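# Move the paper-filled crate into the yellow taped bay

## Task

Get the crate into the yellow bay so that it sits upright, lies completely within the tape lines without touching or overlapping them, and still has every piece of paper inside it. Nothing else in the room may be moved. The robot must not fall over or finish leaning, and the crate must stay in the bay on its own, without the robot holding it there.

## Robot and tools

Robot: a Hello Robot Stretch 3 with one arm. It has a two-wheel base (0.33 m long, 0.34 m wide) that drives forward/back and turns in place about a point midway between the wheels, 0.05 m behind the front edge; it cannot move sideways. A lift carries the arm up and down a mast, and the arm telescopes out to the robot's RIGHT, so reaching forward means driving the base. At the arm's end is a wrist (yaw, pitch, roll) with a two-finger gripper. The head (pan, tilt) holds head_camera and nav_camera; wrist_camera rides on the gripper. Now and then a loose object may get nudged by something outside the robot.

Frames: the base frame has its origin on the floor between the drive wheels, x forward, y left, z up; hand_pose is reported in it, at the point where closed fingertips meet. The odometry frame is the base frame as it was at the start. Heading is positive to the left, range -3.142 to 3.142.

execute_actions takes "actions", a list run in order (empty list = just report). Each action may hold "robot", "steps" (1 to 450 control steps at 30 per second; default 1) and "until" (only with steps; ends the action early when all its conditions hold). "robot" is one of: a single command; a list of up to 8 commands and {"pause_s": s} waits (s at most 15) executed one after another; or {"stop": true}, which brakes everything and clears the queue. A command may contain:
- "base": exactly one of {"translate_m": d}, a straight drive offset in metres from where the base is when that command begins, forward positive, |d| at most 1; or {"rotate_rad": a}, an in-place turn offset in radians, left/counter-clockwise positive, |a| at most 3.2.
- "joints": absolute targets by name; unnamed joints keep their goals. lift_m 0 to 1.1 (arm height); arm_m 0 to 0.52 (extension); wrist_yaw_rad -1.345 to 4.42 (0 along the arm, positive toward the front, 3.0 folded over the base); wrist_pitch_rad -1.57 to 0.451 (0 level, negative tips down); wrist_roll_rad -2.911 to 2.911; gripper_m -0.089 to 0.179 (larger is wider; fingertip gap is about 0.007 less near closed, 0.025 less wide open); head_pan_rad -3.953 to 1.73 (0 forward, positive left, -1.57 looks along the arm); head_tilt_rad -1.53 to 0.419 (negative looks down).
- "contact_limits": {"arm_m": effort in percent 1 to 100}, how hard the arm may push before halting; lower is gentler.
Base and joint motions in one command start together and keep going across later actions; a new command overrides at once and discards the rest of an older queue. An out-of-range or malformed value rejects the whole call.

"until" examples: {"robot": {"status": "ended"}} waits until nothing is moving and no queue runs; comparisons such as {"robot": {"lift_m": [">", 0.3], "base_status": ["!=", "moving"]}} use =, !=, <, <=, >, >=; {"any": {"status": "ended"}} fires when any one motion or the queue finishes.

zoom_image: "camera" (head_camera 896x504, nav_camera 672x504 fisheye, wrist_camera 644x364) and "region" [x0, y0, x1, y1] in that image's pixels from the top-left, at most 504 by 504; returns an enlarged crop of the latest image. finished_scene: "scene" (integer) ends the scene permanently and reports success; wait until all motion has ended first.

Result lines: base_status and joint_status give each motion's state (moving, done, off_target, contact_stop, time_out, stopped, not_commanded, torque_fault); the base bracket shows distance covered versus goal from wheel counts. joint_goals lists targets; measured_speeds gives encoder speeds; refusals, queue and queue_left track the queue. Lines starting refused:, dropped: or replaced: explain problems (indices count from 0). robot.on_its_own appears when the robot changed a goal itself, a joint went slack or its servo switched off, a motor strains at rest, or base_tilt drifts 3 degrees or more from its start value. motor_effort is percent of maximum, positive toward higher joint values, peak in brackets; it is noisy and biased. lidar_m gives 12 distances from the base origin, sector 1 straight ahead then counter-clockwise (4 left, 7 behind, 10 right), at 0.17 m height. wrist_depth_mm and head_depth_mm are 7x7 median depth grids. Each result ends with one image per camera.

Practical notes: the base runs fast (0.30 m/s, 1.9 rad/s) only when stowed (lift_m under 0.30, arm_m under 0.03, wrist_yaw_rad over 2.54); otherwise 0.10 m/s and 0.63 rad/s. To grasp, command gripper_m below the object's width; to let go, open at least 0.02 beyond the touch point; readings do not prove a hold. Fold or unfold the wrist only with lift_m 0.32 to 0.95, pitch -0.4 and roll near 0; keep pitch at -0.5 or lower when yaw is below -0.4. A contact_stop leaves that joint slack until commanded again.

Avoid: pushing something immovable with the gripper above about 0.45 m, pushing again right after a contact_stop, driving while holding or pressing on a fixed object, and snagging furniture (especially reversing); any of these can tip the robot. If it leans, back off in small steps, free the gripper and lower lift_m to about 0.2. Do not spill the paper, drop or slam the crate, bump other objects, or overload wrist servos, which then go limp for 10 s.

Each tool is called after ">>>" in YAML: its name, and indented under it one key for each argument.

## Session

>>> execute_actions:
  actions:
    - {"robot":{"joints":{"head_tilt_rad":-0.8}},"steps":40}

Scene clock: 1.33 s.
robot.base_odometry: x=+0.000 y=+0.000 heading=+0.000 (m, m, rad; robot's odometry frame)
robot.turned_by_wheels: +0.000 (rad since the last result)
robot.turned_by_imu: +0.000 (rad since the last result)
robot.base_tilt: forward=+0.0 right=+1.1 (deg)
robot.lidar_m: 1.74 1.37 1.28 1.90 1.72 1.51 2.10 2.21 1.73 1.79 2.44 2.46
robot.head_depth_mm: 2489 2541 2052 1706 1476 1291 1146 / 2229 2460 2060 1711 1475 1289 1150 / 2036 2312 2053 1706 1475 1282 1146 / 1869 2135 2042 1710 1475 1293 1155 / 1732 1951 2046 1717 1474 1300 1153 / 1610 1786 1958 1716 1481 1285 1152 / 1467 1400 1748 1679 1482 1307 1162
robot.base_status: not_commanded
robot.joint_positions: lift_m=+0.337 arm_m=-0.001 wrist_yaw_rad=+2.986 wrist_pitch_rad=-0.532 wrist_roll_rad=+0.017 gripper_m=+0.037 head_pan_rad=-0.012 head_tilt_rad=-0.790
robot.joint_goals: lift_m=+0.337 arm_m=-0.001 wrist_yaw_rad=+2.986 wrist_pitch_rad=-0.532 wrist_roll_rad=+0.017 gripper_m=+0.037 head_pan_rad=-0.012 head_tilt_rad=-0.800
robot.joint_status: lift_m=not_commanded arm_m=not_commanded wrist_yaw_rad=not_commanded wrist_pitch_rad=not_commanded wrist_roll_rad=not_commanded gripper_m=not_commanded head_pan_rad=not_commanded head_tilt_rad=done
robot.measured_speeds: translate_m=+0.000 rotate_rad=+0.000 lift_m=+0.000 arm_m=+0.000 wrist_yaw_rad=+0.000 wrist_pitch_rad=+0.000 wrist_roll_rad=+0.000 head_pan_rad=+0.000 head_tilt_rad=+0.000
robot: refusals=0 queue=done queue_left=0
robot.motor_effort: left_wheel=+0(0) right_wheel=+0(0) lift_m=+19(19) arm_m=+1(1) wrist_yaw_rad=+0(1) wrist_pitch_rad=+6(6) wrist_roll_rad=+1(1) gripper_m=+1(0) head_pan_rad=-1(0) head_tilt_rad=-4(29) (%)
robot.hand_pose: x=+0.0112 y=+0.0621 z=+0.3248 quat_wxyz=(+0.240, +0.700, +0.130, +0.660) (m; robot's base frame)
robot.wrist_depth_mm: - - - - - - - / 952 - 998 - - - - / 770 - 804 824 852 859 875 / 657 645 677 695 698 713 722 / 566 573 - 592 604 602 622 / 505 523 - - 530 527 536 / - - - 457 462 474 473
pictures: head_camera (sideways: a quarter turn clockwise sets it upright), nav_camera (sideways: a quarter turn counterclockwise sets it upright), wrist_camera
Images, in order (width x height): head_camera 896x504, nav_camera 672x504, wrist_camera 644x364.

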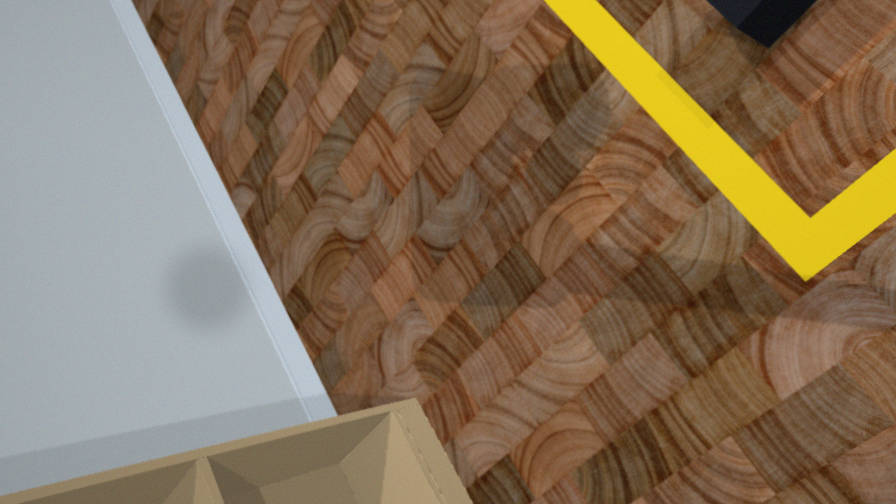

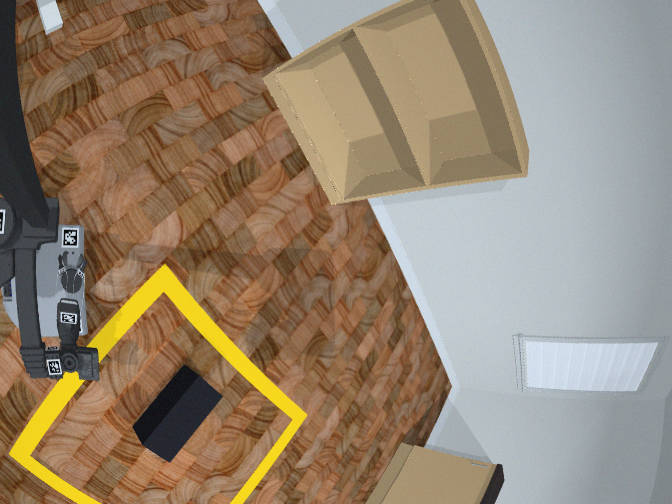

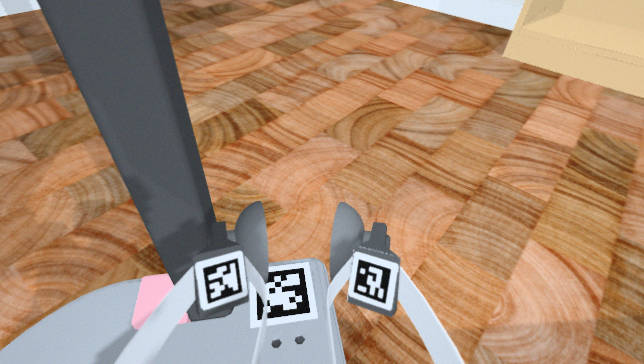

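>>> execute_actions:
  actions:
    - {"robot":{"joints":{"head_tilt_rad":-0.8,"head_pan_rad":-2.0}},"steps":70}

Scene clock: 5.27 s.
robot.base_odometry: x=+0.000 y=+0.000 heading=+0.000 (m, m, rad; robot's odometry frame)
robot.turned_by_wheels: +0.000 (rad since the last result)
robot.turned_by_imu: -0.001 (rad since the last result)
robot.base_tilt: forward=+0.0 right=+1.1 (deg)
robot.lidar_m: 1.73 1.36 1.28 1.91 1.72 1.51 2.10 2.21 1.73 1.79 2.44 2.46
robot.head_depth_mm: 1963 2197 2051 1711 1469 1299 1153 / 2045 2282 2082 1719 1473 1294 1153 / 2139 2383 2056 1720 1465 1288 1171 / 2248 2381 2073 1724 1478 1292 1169 / 2326 2348 2018 1714 1485 1298 1151 / 2462 2296 2020 1719 1485 1303 1155 / 2575 2566 2073 1721 1475 1297 1156
robot.base_status: not_commanded
robot.joint_positions: lift_m=+0.337 arm_m=-0.001 wrist_yaw_rad=+2.986 wrist_pitch_rad=-0.532 wrist_roll_rad=+0.017 gripper_m=+0.037 head_pan_rad=-1.993 head_tilt_rad=-0.790
robot.joint_goals: lift_m=+0.337 arm_m=-0.001 wrist_yaw_rad=+2.986 wrist_pitch_rad=-0.532 wrist_roll_rad=+0.017 gripper_m=+0.037 head_pan_rad=-2.000 head_tilt_rad=-0.800
robot.joint_status: lift_m=not_commanded arm_m=not_commanded wrist_yaw_rad=not_commanded wrist_pitch_rad=not_commanded wrist_roll_rad=not_commanded gripper_m=not_commanded head_pan_rad=done head_tilt_rad=done
robot.measured_speeds: translate_m=+0.000 rotate_rad=+0.000 lift_m=+0.000 arm_m=+0.000 wrist_yaw_rad=+0.000 wrist_pitch_rad=+0.000 wrist_roll_rad=+0.000 head_pan_rad=+0.000 head_tilt_rad=+0.000
robot: refusals=0 queue=done queue_left=0
robot.motor_effort: left_wheel=+0(1) right_wheel=+0(1) lift_m=+19(19) arm_m=+0(1) wrist_yaw_rad=+1(0) wrist_pitch_rad=+6(6) wrist_roll_rad=+1(1) gripper_m=+0(0) head_pan_rad=-3(41) head_tilt_rad=-4(4) (%)
robot.hand_pose: x=+0.0112 y=+0.0621 z=+0.3248 quat_wxyz=(+0.240, +0.700, +0.130, +0.660) (m; robot's base frame)
robot.wrist_depth_mm: - - - - - - - / 958 - 991 - - - - / 781 - 818 845 841 859 877 / 667 641 688 685 697 706 720 / 566 571 - 584 602 608 609 / 501 520 - - 530 533 537 / - - - 462 462 470 473
pictures: head_camera (sideways: a quarter turn clockwise sets it upright), nav_camera (sideways: a quarter turn counterclockwise sets it upright), wrist_camera
Images, in order (width x height): head_camera 896x504, nav_camera 672x504, wrist_camera 644x364.

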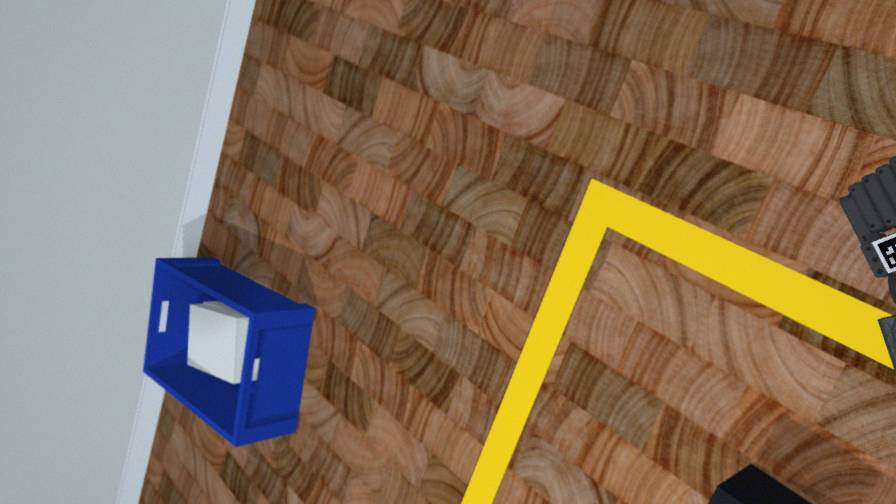

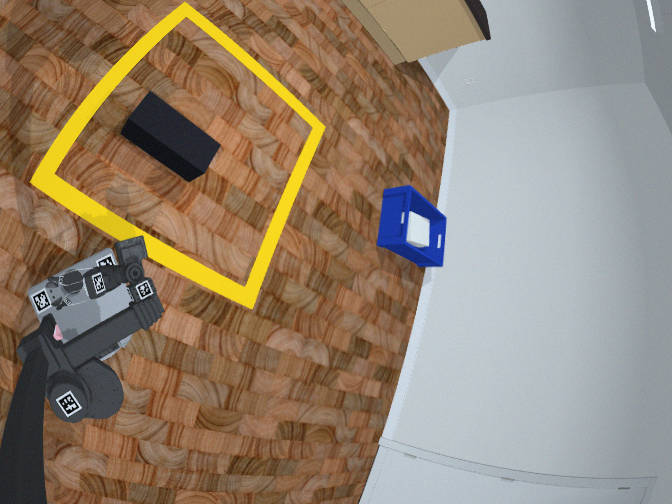

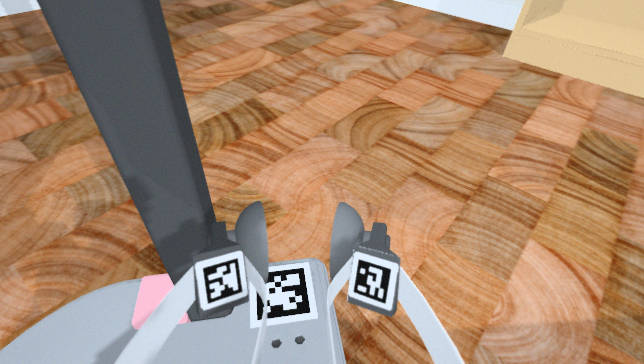

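>>> execute_actions:
  actions:
    - {"robot":[{"base":{"rotate_rad":-2.03},"joints":{"lift_m":0.28}},{"base":{"translate_m":1.0}},{"base":{"translate_m":0.15}},{"base":{"rotate_rad":1.18}},{"base":{"translate_m":1.0}},{"base":{"rotate_rad":-1.57},"joints":{"lift_m":0.5,"wrist_pitch_rad":-0.4,"head_pan_rad":-0.6,"head_tilt_rad":-1.0}},{"joints":{"wrist_yaw_rad":0.0,"gripper_m":0.1}},{"joints":{"wrist_pitch_rad":-1.0}}],"steps":450,"until":{"robot":{"status":"ended"}}}
    - {"steps":450,"until":{"robot":{"status":"ended"}}}

Scene clock: 47.63 s.
robot.base_odometry: x=+0.150 y=-1.782 heading=-2.420 (m, m, rad; robot's odometry frame)
robot.turned_by_wheels: -2.420 (rad since the last result)
robot.turned_by_imu: -2.422 (rad since the last result)
robot.base_tilt: forward=-0.2 right=+1.0 (deg)
robot.lidar_m: 0.69 1.27 1.61 0.98 1.02 1.46 2.57 2.43 3.08 3.19 0.62 0.43
robot.head_depth_mm: 1733 1883 1658 1480 1321 1228 - / 1596 1824 1665 1457 1331 1224 - / 1495 1775 1659 1382 1326 1217 1147 / 1389 1650 1630 1452 1287 1219 1131 / 1310 1535 1532 1373 1305 1218 1114 / 1223 1429 1474 1400 1336 1222 1112 / 1164 1336 1512 1456 1335 1212 1119
robot.base_status: done (rotate_rad -1.5699 of -1.5700)
robot.joint_positions: lift_m=+0.500 arm_m=-0.001 wrist_yaw_rad=+0.002 wrist_pitch_rad=-1.004 wrist_roll_rad=+0.017 gripper_m=+0.100 head_pan_rad=-0.607 head_tilt_rad=-0.988
robot.joint_goals: lift_m=+0.500 arm_m=-0.001 wrist_yaw_rad=+0.000 wrist_pitch_rad=-1.000 wrist_roll_rad=+0.017 gripper_m=+0.100 head_pan_rad=-0.600 head_tilt_rad=-1.000
robot.joint_status: lift_m=done arm_m=not_commanded wrist_yaw_rad=done wrist_pitch_rad=done wrist_roll_rad=not_commanded gripper_m=done head_pan_rad=done head_tilt_rad=done
robot.measured_speeds: translate_m=+0.000 rotate_rad=+0.000 lift_m=+0.000 arm_m=+0.000 wrist_yaw_rad=+0.000 wrist_pitch_rad=+0.000 wrist_roll_rad=+0.000 head_pan_rad=+0.000 head_tilt_rad=+0.000
robot: refusals=0 queue=done queue_left=0
robot.motor_effort: left_wheel=+2(9) right_wheel=-2(9) lift_m=+22(24) arm_m=+0(0) wrist_yaw_rad=-2(4) wrist_pitch_rad=+2(10) wrist_roll_rad=+0(1) gripper_m=+1(86) head_pan_rad=+3(40) head_tilt_rad=-5(16) (%)
robot.hand_pose: x=-0.0214 y=-0.2612 z=+0.4093 quat_wxyz=(+0.615, +0.338, -0.624, -0.343) (m; robot's base frame)
robot.wrist_depth_mm: 711 721 738 750 765 786 785 / 669 677 685 709 707 725 738 / 617 633 642 659 671 684 691 / 588 607 611 617 629 632 653 / 566 569 583 592 600 606 610 / 543 - 553 562 561 565 583 / 511 519 526 536 543 547 559
pictures: head_camera (sideways: a quarter turn clockwise sets it upright), nav_camera (sideways: a quarter turn counterclockwise sets it upright), wrist_camera
Images, in order (width x height): head_camera 896x504, nav_camera 672x504, wrist_camera 644x364.

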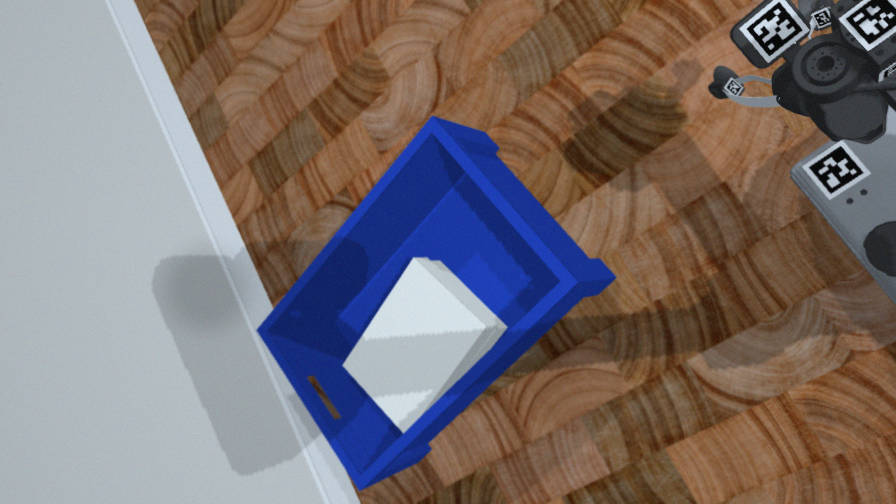

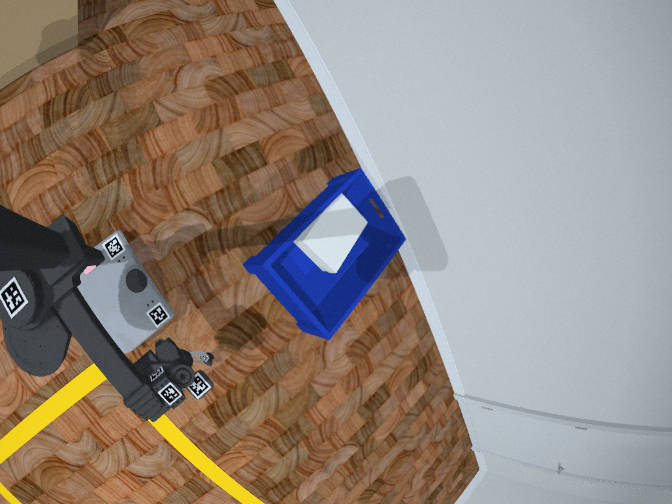

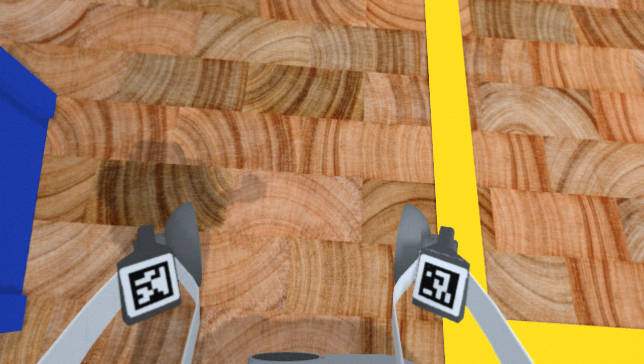

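>>> execute_actions:
  actions:
    - {"robot":[{"joints":{"arm_m":0.12}},{"base":{"translate_m":0.42}}],"steps":450,"until":{"robot":{"status":"ended"}}}

Scene clock: 59.40 s.
robot.base_odometry: x=-0.165 y=-2.060 heading=-2.420 (m, m, rad; robot's odometry frame)
robot.turned_by_wheels: +0.000 (rad since the last result)
robot.turned_by_imu: -0.001 (rad since the last result)
robot.base_tilt: forward=+0.0 right=+1.4 (deg)
robot.lidar_m: 0.53 0.83 1.18 1.00 1.00 1.43 2.99 2.83 2.83 0.19 0.21 0.26
robot.head_depth_mm: 1105 1378 1627 1468 1211 1206 1118 / 1021 1248 1577 1466 1294 1213 1087 / 955 1151 1447 1398 1225 1192 1144 / 892 1056 1310 1358 1215 1182 1133 / 835 984 1192 1404 1276 1216 1114 / 791 917 1098 1368 1305 1218 1118 / 746 860 1014 1246 1338 1217 1117
robot.base_status: done (translate_m +0.4200 of +0.4200)
robot.joint_positions: lift_m=+0.500 arm_m=+0.120 wrist_yaw_rad=+0.001 wrist_pitch_rad=-1.006 wrist_roll_rad=+0.017 gripper_m=+0.100 head_pan_rad=-0.607 head_tilt_rad=-0.988
robot.joint_goals: lift_m=+0.500 arm_m=+0.120 wrist_yaw_rad=+0.000 wrist_pitch_rad=-1.000 wrist_roll_rad=+0.017 gripper_m=+0.100 head_pan_rad=-0.600 head_tilt_rad=-1.000
robot.joint_status: lift_m=done arm_m=done wrist_yaw_rad=done wrist_pitch_rad=done wrist_roll_rad=not_commanded gripper_m=done head_pan_rad=done head_tilt_rad=done
robot.measured_speeds: translate_m=+0.000 rotate_rad=+0.000 lift_m=+0.000 arm_m=+0.000 wrist_yaw_rad=+0.000 wrist_pitch_rad=+0.000 wrist_roll_rad=+0.000 head_pan_rad=+0.000 head_tilt_rad=+0.000
robot: refusals=0 queue=done queue_left=0
robot.motor_effort: left_wheel=+1(5) right_wheel=-3(3) lift_m=+22(23) arm_m=+5(6) wrist_yaw_rad=+0(1) wrist_pitch_rad=+3(3) wrist_roll_rad=+1(0) gripper_m=+1(1) head_pan_rad=+3(4) head_tilt_rad=-5(4) (%)
robot.hand_pose: x=-0.0215 y=-0.3815 z=+0.4092 quat_wxyz=(+0.614, +0.338, -0.624, -0.344) (m; robot's base frame)
robot.wrist_depth_mm: 709 713 745 751 760 781 792 / 671 673 688 697 704 727 753 / 413 418 437 651 666 684 693 / 519 558 590 615 633 644 655 / 563 578 574 586 611 604 620 / 439 - 543 559 564 578 582 / 420 509 522 532 536 547 559
pictures: head_camera (sideways: a quarter turn clockwise sets it upright), nav_camera (sideways: a quarter turn counterclockwise sets it upright), wrist_camera
Images, in order (width x height): head_camera 896x504, nav_camera 672x504, wrist_camera 644x364.

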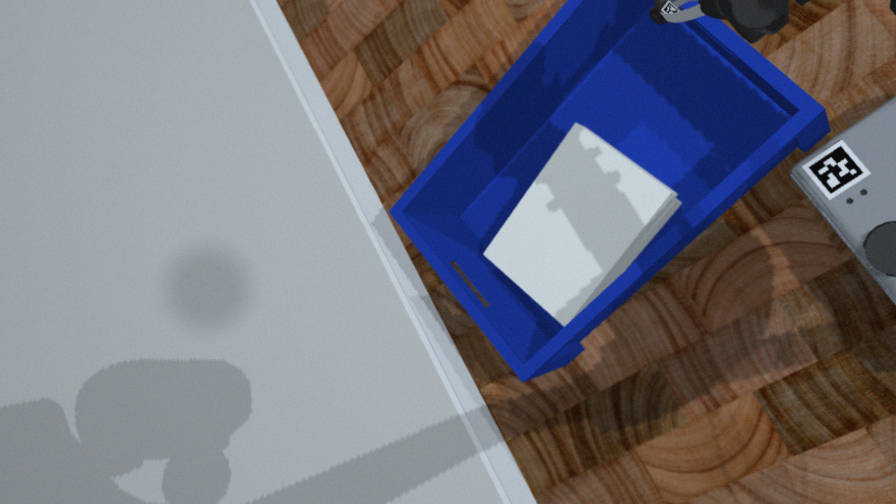

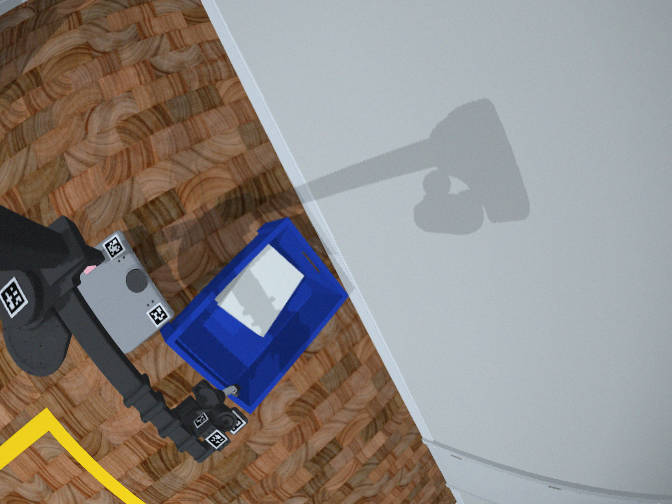

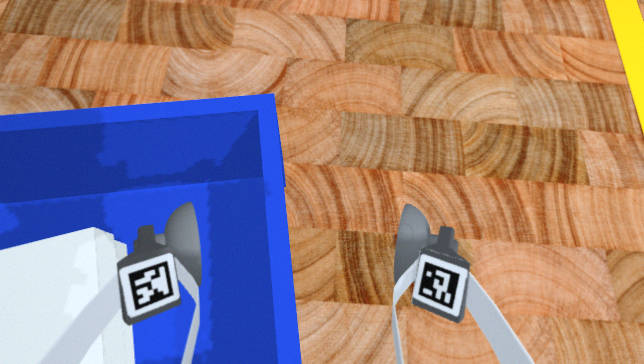

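>>> execute_actions:
  actions:
    - {"robot":[{"joints":{"arm_m":0.07,"gripper_m":0.08}},{"joints":{"lift_m":0.23}},{"joints":{"gripper_m":-0.05}},{"pause_s":1},{"base":{"translate_m":-0.9},"joints":{"arm_m":0.13,"head_pan_rad":-0.9,"head_tilt_rad":-1.2}}],"steps":450,"until":{"robot":{"status":"ended"}}}
    - {"steps":100,"until":{"robot":{"status":"ended"}}}

Scene clock: 81.20 s.
robot.base_odometry: x=+0.510 y=-1.465 heading=-2.419 (m, m, rad; robot's odometry frame)
robot.turned_by_wheels: +0.001 (rad since the last result)
robot.turned_by_imu: -0.007 (rad since the last result)
robot.base_tilt: forward=+0.0 right=+1.1 (deg)
robot.lidar_m: 0.43 1.77 1.03 1.00 1.05 1.49 2.09 1.98 2.85 0.25 0.25 0.28
robot.head_depth_mm: 1656 1531 1431 1340 1274 1190 1120 / 1664 1532 1434 1311 1232 - - / 1657 1534 1438 1337 1250 - - / 1646 1538 1373 1255 1247 - - / 1659 1540 1386 1229 1247 1179 1121 / 1657 1533 1318 1232 1257 1185 1124 / 1670 1542 1426 1288 1256 1190 1127
robot.base_status: done (translate_m -0.8999 of -0.9000)
robot.joint_positions: lift_m=+0.230 arm_m=+0.130 wrist_yaw_rad=+0.305 wrist_pitch_rad=-0.997 wrist_roll_rad=+0.013 gripper_m=-0.023 head_pan_rad=-0.893 head_tilt_rad=-1.185
robot.joint_goals: lift_m=+0.230 arm_m=+0.130 wrist_yaw_rad=+0.283 wrist_pitch_rad=-1.000 wrist_roll_rad=+0.013 gripper_m=-0.024 head_pan_rad=-0.900 head_tilt_rad=-1.200
robot.joint_status: lift_m=done arm_m=done wrist_yaw_rad=done wrist_pitch_rad=done wrist_roll_rad=not_commanded gripper_m=done head_pan_rad=done head_tilt_rad=done
robot.measured_speeds: translate_m=+0.000 rotate_rad=+0.000 lift_m=+0.000 arm_m=+0.000 wrist_yaw_rad=+0.000 wrist_pitch_rad=+0.000 wrist_roll_rad=+0.000 head_pan_rad=+0.000 head_tilt_rad=+0.000
robot: refusals=0 queue=done queue_left=0
robot.on_its_own: wrist_yaw_rad is held at +0.283, not at your +0.000, by its stall guard, which is not easing now; gripper_m is held at -0.024, not at your -0.050, by its stall guard, which is not easing now; right_wheel is at rest, and its effort (-22) is outside its rest range (-18 to +18); wrist_yaw_rad is at rest, and its effort (-19) is outside its rest range (-12 to +12)
robot.motor_effort: left_wheel=+8(10) right_wheel=-22(30) lift_m=+18(20) arm_m=+5(10) wrist_yaw_rad=-19(38) wrist_pitch_rad=-1(8) wrist_roll_rad=+2(5) gripper_m=-24(100) head_pan_rad=-5(26) head_tilt_rad=-5(18) (%)
robot.hand_pose: x=+0.0141 y=-0.3882 z=+0.1405 quat_wxyz=(+0.662, +0.427, -0.567, -0.243) (m; robot's base frame)
robot.wrist_depth_mm: 342 345 342 392 404 412 417 / 353 353 358 364 377 389 390 / 331 336 332 346 357 360 365 / 314 318 316 326 335 341 345 / 298 301 89 89 316 321 325 / 283 288 83 84 304 304 307 / 270 274 271 81 285 290 292
pictures: head_camera (sideways: a quarter turn clockwise sets it upright), nav_camera (sideways: a quarter turn counterclockwise sets it upright), wrist_camera
Images, in order (width x height): head_camera 896x504, nav_camera 672x504, wrist_camera 644x364.

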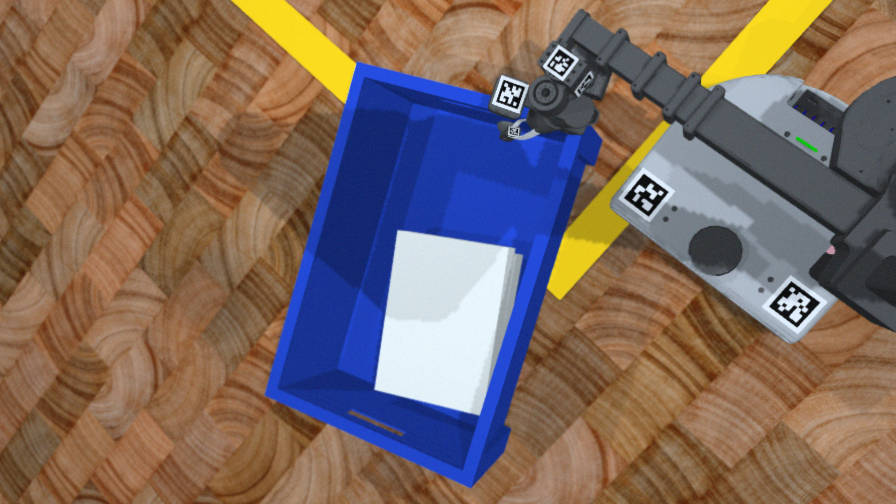

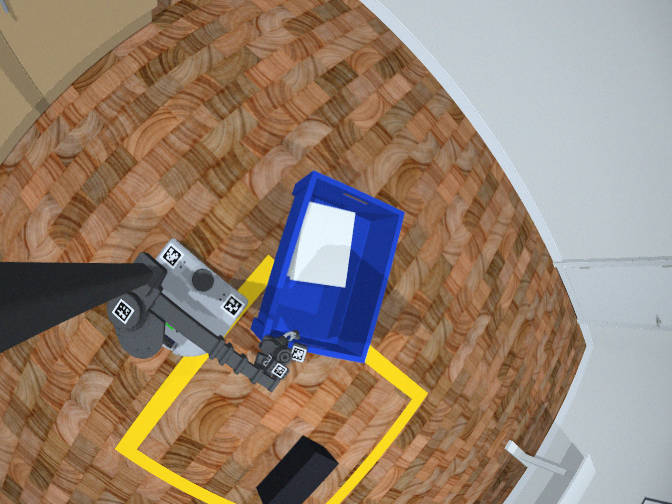

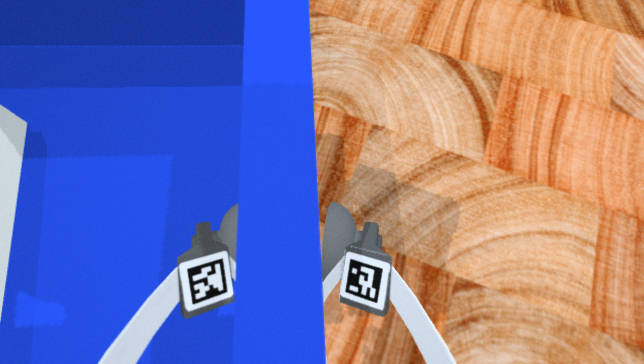

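>>> execute_actions:
  actions:
    - {"robot":{"base":{"translate_m":-0.4},"joints":{"head_pan_rad":-1.3}},"steps":300,"until":{"robot":{"status":"ended"}}}

Scene clock: 90.47 s.
robot.base_odometry: x=+0.810 y=-1.200 heading=-2.419 (m, m, rad; robot's odometry frame)
robot.turned_by_wheels: +0.000 (rad since the last result)
robot.turned_by_imu: -0.003 (rad since the last result)
robot.base_tilt: forward=+0.0 right=+1.1 (deg)
robot.lidar_m: 0.41 1.38 1.05 1.02 1.07 1.74 1.69 1.62 2.15 0.25 0.25 0.27
robot.head_depth_mm: 1643 1537 1279 1338 1257 1185 1130 / 1658 1539 1301 1345 1262 - - / 1666 1546 1403 1340 1246 - - / 1654 1526 1353 1338 1251 - - / 1663 1536 1429 1339 1240 1186 1127 / 1651 1542 1435 1233 1194 1193 1125 / 1660 1534 1429 1226 1189 1190 1127
robot.base_status: done (translate_m -0.3999 of -0.4000)
robot.joint_positions: lift_m=+0.230 arm_m=+0.130 wrist_yaw_rad=+0.344 wrist_pitch_rad=-0.994 wrist_roll_rad=+0.015 gripper_m=-0.023 head_pan_rad=-1.293 head_tilt_rad=-1.185
robot.joint_goals: lift_m=+0.230 arm_m=+0.130 wrist_yaw_rad=+0.323 wrist_pitch_rad=-1.000 wrist_roll_rad=+0.015 gripper_m=-0.024 head_pan_rad=-1.300 head_tilt_rad=-1.200
robot.joint_status: lift_m=done arm_m=done wrist_yaw_rad=done wrist_pitch_rad=done wrist_roll_rad=not_commanded gripper_m=done head_pan_rad=done head_tilt_rad=done
robot.measured_speeds: translate_m=+0.000 rotate_rad=+0.000 lift_m=+0.000 arm_m=+0.000 wrist_yaw_rad=+0.000 wrist_pitch_rad=+0.000 wrist_roll_rad=+0.000 head_pan_rad=+0.000 head_tilt_rad=+0.000
robot: refusals=0 queue=done queue_left=0
robot.on_its_own: wrist_yaw_rad is held at +0.323, not at your +0.000, by its stall guard, which is not easing now; gripper_m is held at -0.024, not at your -0.050, by its stall guard, which is not easing now; right_wheel is at rest, and its effort (-22) is outside its rest range (-18 to +18); wrist_yaw_rad is at rest, and its effort (-17) is outside its rest range (-12 to +12)
robot.motor_effort: left_wheel=+8(8) right_wheel=-22(31) lift_m=+19(19) arm_m=+5(4) wrist_yaw_rad=-17(20) wrist_pitch_rad=-2(2) wrist_roll_rad=+1(2) gripper_m=-23(25) head_pan_rad=-5(29) head_tilt_rad=-6(5) (%)
robot.hand_pose: x=+0.0187 y=-0.3873 z=+0.1408 quat_wxyz=(+0.666, +0.437, -0.559, -0.230) (m; robot's base frame)
robot.wrist_depth_mm: 344 348 340 390 409 402 365 / 355 357 359 365 379 387 392 / 333 339 336 346 357 361 365 / 314 318 317 326 336 340 344 / 301 303 89 89 318 322 325 / 284 287 84 84 302 305 309 / 271 275 269 81 286 290 294
pictures: head_camera (sideways: a quarter turn clockwise sets it upright), nav_camera (sideways: a quarter turn counterclockwise sets it upright), wrist_camera
Images, in order (width x height): head_camera 896x504, nav_camera 672x504, wrist_camera 644x364.

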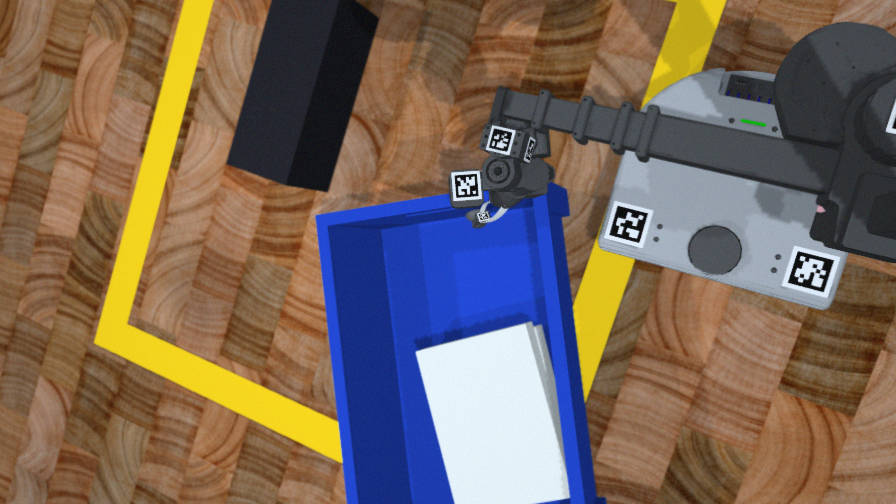

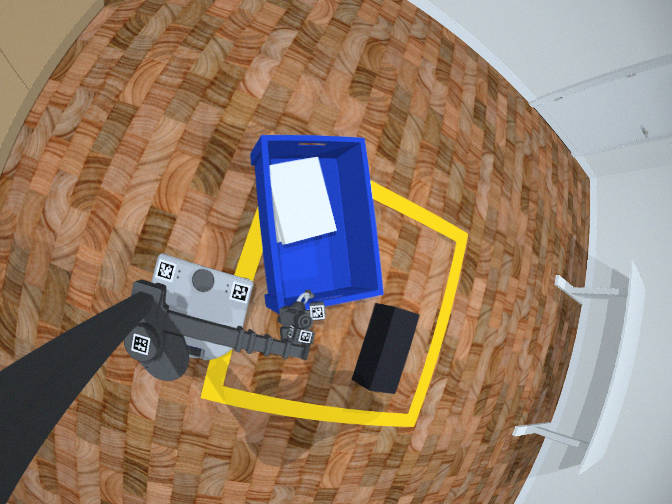

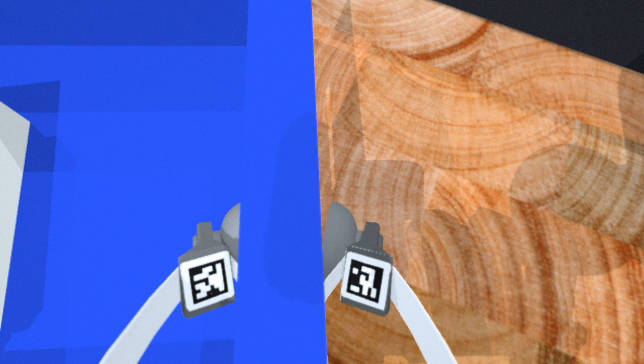

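>>> execute_actions:
  actions:
    - {"robot":[{"joints":{"arm_m":0.08}},{"base":{"translate_m":-0.33}},{"joints":{"gripper_m":0.06,"wrist_yaw_rad":0.32}},{"joints":{"lift_m":0.5}},{"joints":{"head_pan_rad":-0.9}}],"steps":450,"until":{"robot":{"status":"ended"}}}

Scene clock: 103.17 s.
robot.base_odometry: x=+1.058 y=-0.982 heading=-2.420 (m, m, rad; robot's odometry frame)
robot.turned_by_wheels: -0.001 (rad since the last result)
robot.turned_by_imu: -0.005 (rad since the last result)
robot.base_tilt: forward=-0.1 right=+1.1 (deg)
robot.lidar_m: 0.35 1.41 1.06 1.03 1.09 1.40 1.37 1.35 1.94 0.20 0.21 0.23
robot.head_depth_mm: 1665 1522 1435 1331 1255 1188 1133 / 1657 1536 1431 1342 1268 - - / 1653 1538 1393 1340 1246 - - / 1658 1542 1308 1325 1265 - - / 1659 1536 1420 1326 1228 1184 1124 / 1654 1547 1431 1224 1184 1191 1123 / 1666 1539 1430 1230 1178 1189 1124
robot.base_status: done (translate_m -0.3300 of -0.3300)
robot.joint_positions: lift_m=+0.230 arm_m=+0.080 wrist_yaw_rad=+0.323 wrist_pitch_rad=-1.004 wrist_roll_rad=+0.018 gripper_m=+0.060 head_pan_rad=-1.293 head_tilt_rad=-1.185
robot.joint_goals: lift_m=+0.230 arm_m=+0.080 wrist_yaw_rad=+0.320 wrist_pitch_rad=-1.000 wrist_roll_rad=+0.018 gripper_m=+0.060 head_pan_rad=-1.300 head_tilt_rad=-1.200
robot.joint_status: lift_m=done arm_m=done wrist_yaw_rad=off_target wrist_pitch_rad=done wrist_roll_rad=not_commanded gripper_m=done head_pan_rad=done head_tilt_rad=done
robot.measured_speeds: translate_m=+0.000 rotate_rad=+0.000 lift_m=+0.000 arm_m=+0.000 wrist_yaw_rad=+0.000 wrist_pitch_rad=+0.000 wrist_roll_rad=+0.000 head_pan_rad=+0.000 head_tilt_rad=+0.000
robot: refusals=0 queue=dropped queue_left=0
robot.motor_effort: left_wheel=+3(8) right_wheel=-4(25) lift_m=+19(19) arm_m=-3(5) wrist_yaw_rad=-2(19) wrist_pitch_rad=+2(5) wrist_roll_rad=+0(1) gripper_m=+0(87) head_pan_rad=-3(4) head_tilt_rad=-5(5) (%)
robot.hand_pose: x=+0.0156 y=-0.3365 z=+0.1396 quat_wxyz=(+0.662, +0.433, -0.563, -0.241) (m; robot's base frame)
robot.wrist_depth_mm: 351 353 337 390 402 405 415 / 348 357 351 368 373 381 389 / 330 333 330 343 352 359 365 / 312 319 94 323 332 338 343 / 295 301 87 196 317 318 325 / 284 287 83 290 304 306 308 / 269 273 80 277 284 290 293
pictures: head_camera (sideways: a quarter turn clockwise sets it upright), nav_camera (sideways: a quarter turn counterclockwise sets it upright), wrist_camera
dropped: robot: command 2 of its queue: wrist_yaw_rad: off_target
Images, in order (width x height): head_camera 896x504, nav_camera 672x504, wrist_camera 644x364.

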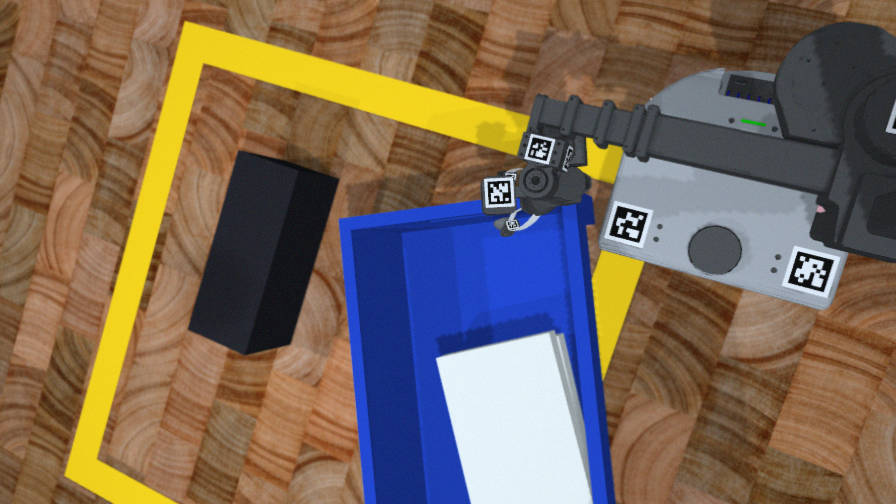

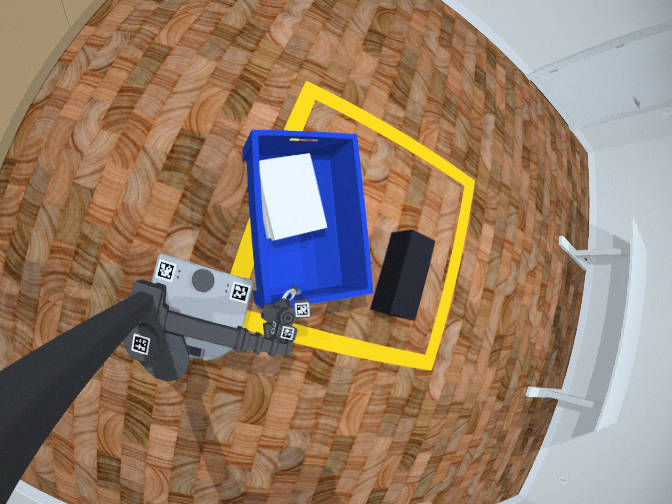

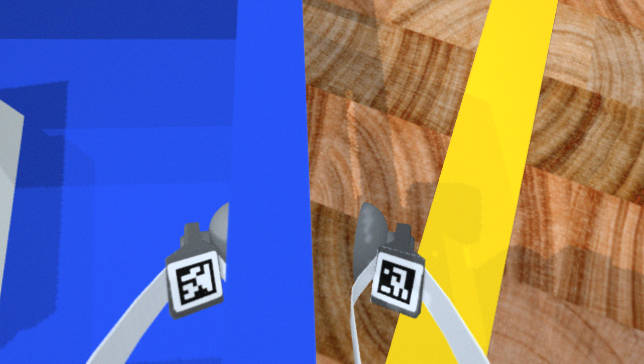

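>>> execute_actions:
  actions:
    - {"robot":[{"joints":{"lift_m":0.5}},{"joints":{"arm_m":0.0,"wrist_pitch_rad":-0.4,"wrist_yaw_rad":3.0,"gripper_m":0.0}},{"base":{"rotate_rad":0.6},"joints":{"lift_m":0.28}},{"base":{"translate_m":0.45}},{"base":{"rotate_rad":-2.0},"joints":{"head_pan_rad":0.0,"head_tilt_rad":-1.1}},{"base":{"translate_m":0.2}}],"steps":450,"until":{"robot":{"status":"ended"}}}
    - {"steps":200,"until":{"robot":{"status":"ended"}}}

Scene clock: 129.93 s.
robot.base_odometry: x=+0.791 y=-1.293 heading=+2.463 (m, m, rad; robot's odometry frame)
robot.turned_by_wheels: -1.400 (rad since the last result)
robot.turned_by_imu: -1.402 (rad since the last result)
robot.base_tilt: forward=-0.2 right=+1.3 (deg)
robot.lidar_m: - - 2.00 2.00 1.13 0.96 0.96 1.09 1.78 1.77 0.20 0.15
robot.head_depth_mm: 1839 1660 1331 1277 1264 1177 1113 / 1832 1661 1339 1336 1279 1177 - / 1853 1661 1476 1339 1173 1169 - / 1843 1670 1520 1387 1183 1131 - / 1841 1667 1501 1388 1242 1179 - / 1850 1664 1523 1393 1286 1194 1134 / 1846 1663 1515 1391 1291 1193 1116
robot.base_status: done (translate_m +0.2000 of +0.2000)
robot.joint_positions: lift_m=+0.280 arm_m=+0.000 wrist_yaw_rad=+2.999 wrist_pitch_rad=-0.418 wrist_roll_rad=+0.018 gripper_m=+0.000 head_pan_rad=-0.007 head_tilt_rad=-1.099
robot.joint_goals: lift_m=+0.280 arm_m=+0.000 wrist_yaw_rad=+3.000 wrist_pitch_rad=-0.400 wrist_roll_rad=+0.018 gripper_m=+0.000 head_pan_rad=+0.000 head_tilt_rad=-1.100
robot.joint_status: lift_m=done arm_m=done wrist_yaw_rad=done wrist_pitch_rad=done wrist_roll_rad=not_commanded gripper_m=done head_pan_rad=done head_tilt_rad=done
robot.measured_speeds: translate_m=+0.000 rotate_rad=+0.000 lift_m=+0.000 arm_m=+0.000 wrist_yaw_rad=+0.000 wrist_pitch_rad=+0.000 wrist_roll_rad=+0.000 head_pan_rad=+0.000 head_tilt_rad=+0.000
robot: refusals=0 queue=done queue_left=0
robot.motor_effort: left_wheel=+1(10) right_wheel=-2(11) lift_m=+16(23) arm_m=-2(5) wrist_yaw_rad=+1(3) wrist_pitch_rad=+9(8) wrist_roll_rad=+0(0) gripper_m=-3(88) head_pan_rad=+3(41) head_tilt_rad=-1(7) (%)
robot.hand_pose: x=+0.0106 y=+0.0768 z=+0.2928 quat_wxyz=(+0.197, +0.706, +0.096, +0.673) (m; robot's base frame)
robot.wrist_depth_mm: - - - - - - - / - - - - - - - / 839 - 874 906 924 923 952 / 680 - 704 712 724 733 743 / 568 573 591 - 596 600 297 / 490 505 - - 246 270 366 / - - - 439 219 344 392
pictures: head_camera (sideways: a quarter turn clockwise sets it upright), nav_camera (sideways: a quarter turn counterclockwise sets it upright), wrist_camera
Images, in order (width x height): head_camera 896x504, nav_camera 672x504, wrist_camera 644x364.

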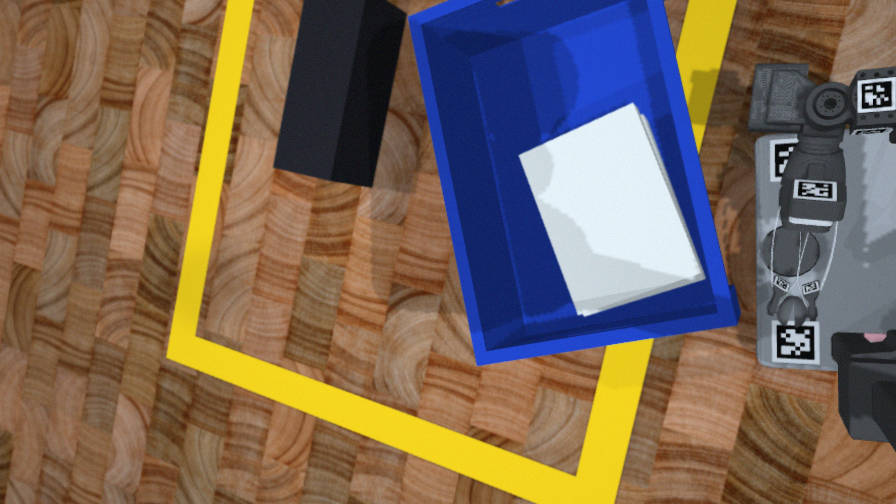

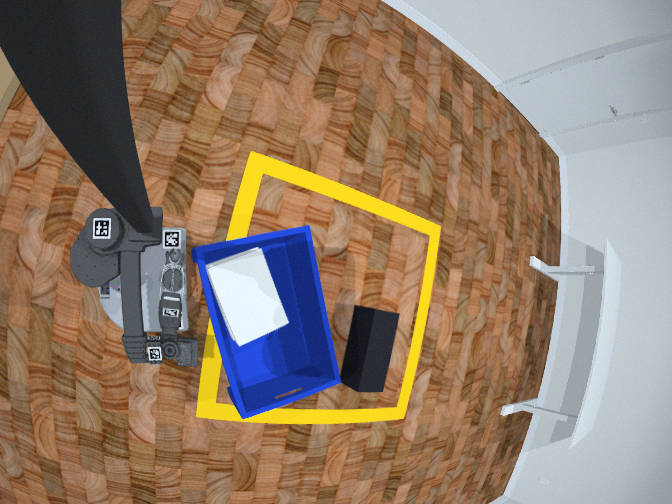

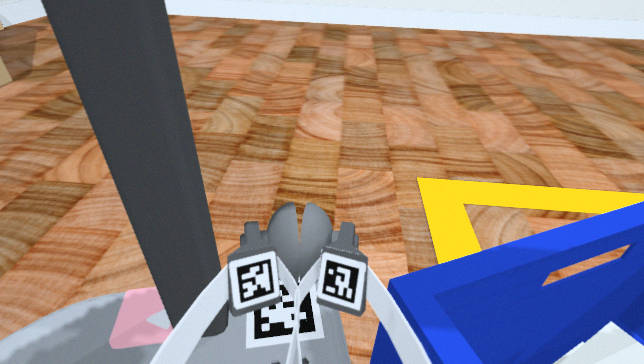

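>>> execute_actions:
  actions:
    - {"robot":[{"base":{"translate_m":0.19}},{"base":{"translate_m":-0.35}},{"joints":{"head_pan_rad":-0.25,"head_tilt_rad":-1.0}}],"steps":450,"until":{"robot":{"status":"ended"}}}

Scene clock: 140.27 s.
robot.base_odometry: x=+0.916 y=-1.393 heading=+2.463 (m, m, rad; robot's odometry frame)
robot.turned_by_wheels: +0.000 (rad since the last result)
robot.turned_by_imu: -0.003 (rad since the last result)
robot.base_tilt: forward=+0.0 right=+1.2 (deg)
robot.lidar_m: 0.41 0.41 2.04 2.04 0.95 0.81 0.80 0.92 1.74 1.74 0.55 0.42
robot.head_depth_mm: 2120 1842 1628 1464 1290 1214 1119 / 2124 1851 1596 1394 1287 1207 1152 / 2128 1862 1458 1425 1270 1211 1140 / 2123 1860 1472 1324 1248 1207 1132 / 2128 1866 1630 1326 1230 1211 1125 / 2144 1853 1638 1394 1292 1217 1117 / 2134 1855 1641 1463 1327 1210 1115
robot.base_status: done (translate_m -0.3500 of -0.3500)
robot.joint_positions: lift_m=+0.280 arm_m=+0.000 wrist_yaw_rad=+2.999 wrist_pitch_rad=-0.418 wrist_roll_rad=+0.018 gripper_m=+0.000 head_pan_rad=-0.243 head_tilt_rad=-1.001
robot.joint_goals: lift_m=+0.280 arm_m=+0.000 wrist_yaw_rad=+3.000 wrist_pitch_rad=-0.400 wrist_roll_rad=+0.018 gripper_m=+0.000 head_pan_rad=-0.250 head_tilt_rad=-1.000
robot.joint_status: lift_m=done arm_m=done wrist_yaw_rad=done wrist_pitch_rad=done wrist_roll_rad=not_commanded gripper_m=done head_pan_rad=done head_tilt_rad=done
robot.measured_speeds: translate_m=+0.000 rotate_rad=+0.000 lift_m=+0.000 arm_m=+0.000 wrist_yaw_rad=+0.000 wrist_pitch_rad=+0.000 wrist_roll_rad=+0.000 head_pan_rad=+0.000 head_tilt_rad=+0.000
robot: refusals=0 queue=done queue_left=0
robot.motor_effort: left_wheel=+2(25) right_wheel=-2(25) lift_m=+16(16) arm_m=-3(3) wrist_yaw_rad=+1(1) wrist_pitch_rad=+8(9) wrist_roll_rad=+0(0) gripper_m=-2(2) head_pan_rad=-3(20) head_tilt_rad=+0(7) (%)
robot.hand_pose: x=+0.0105 y=+0.0769 z=+0.2929 quat_wxyz=(+0.197, +0.706, +0.096, +0.673) (m; robot's base frame)
robot.wrist_depth_mm: 902 - - - - - - / - - - - - - - / 856 - 875 900 944 922 942 / 683 - 694 716 715 727 746 / 570 573 600 - 598 613 616 / 490 508 - - 510 516 517 / - - - 440 444 448 437
pictures: head_camera (sideways: a quarter turn clockwise sets it upright), nav_camera (sideways: a quarter turn counterclockwise sets it upright), wrist_camera
Images, in order (width x height): head_camera 896x504, nav_camera 672x504, wrist_camera 644x364.

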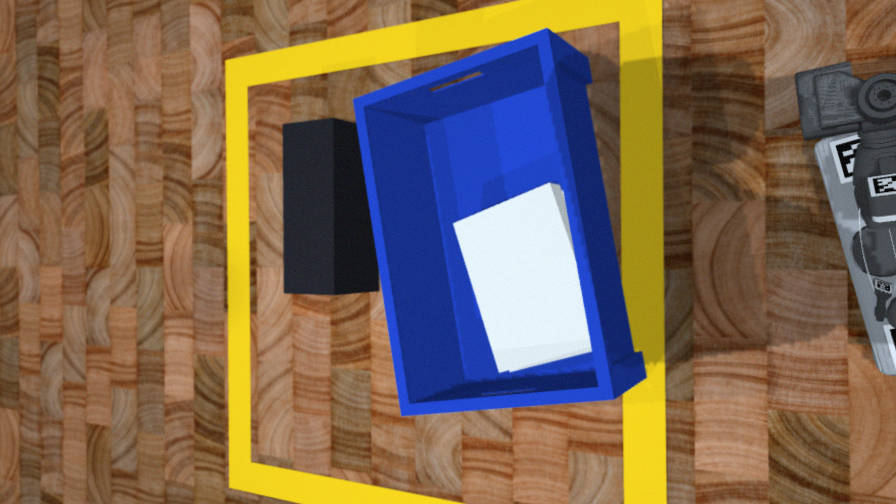

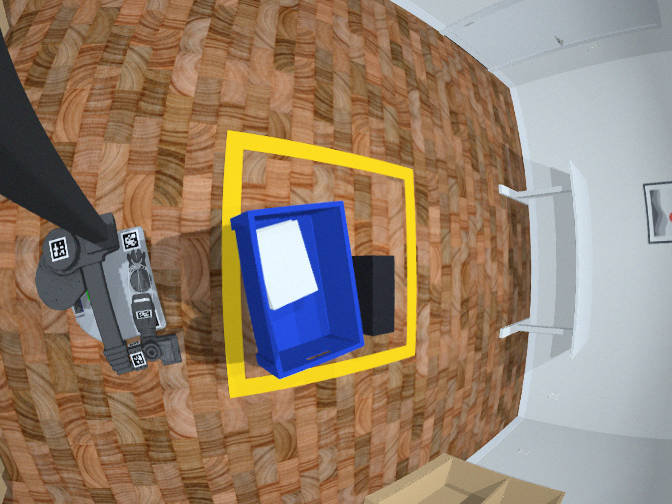

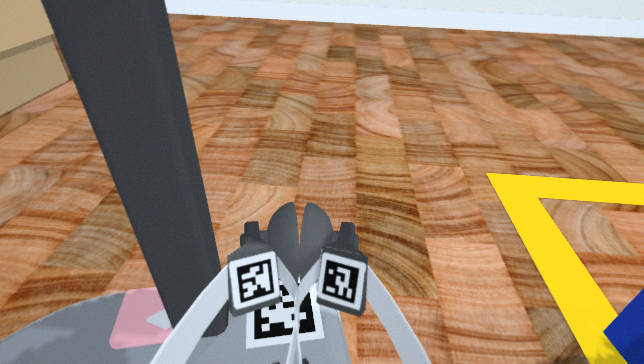

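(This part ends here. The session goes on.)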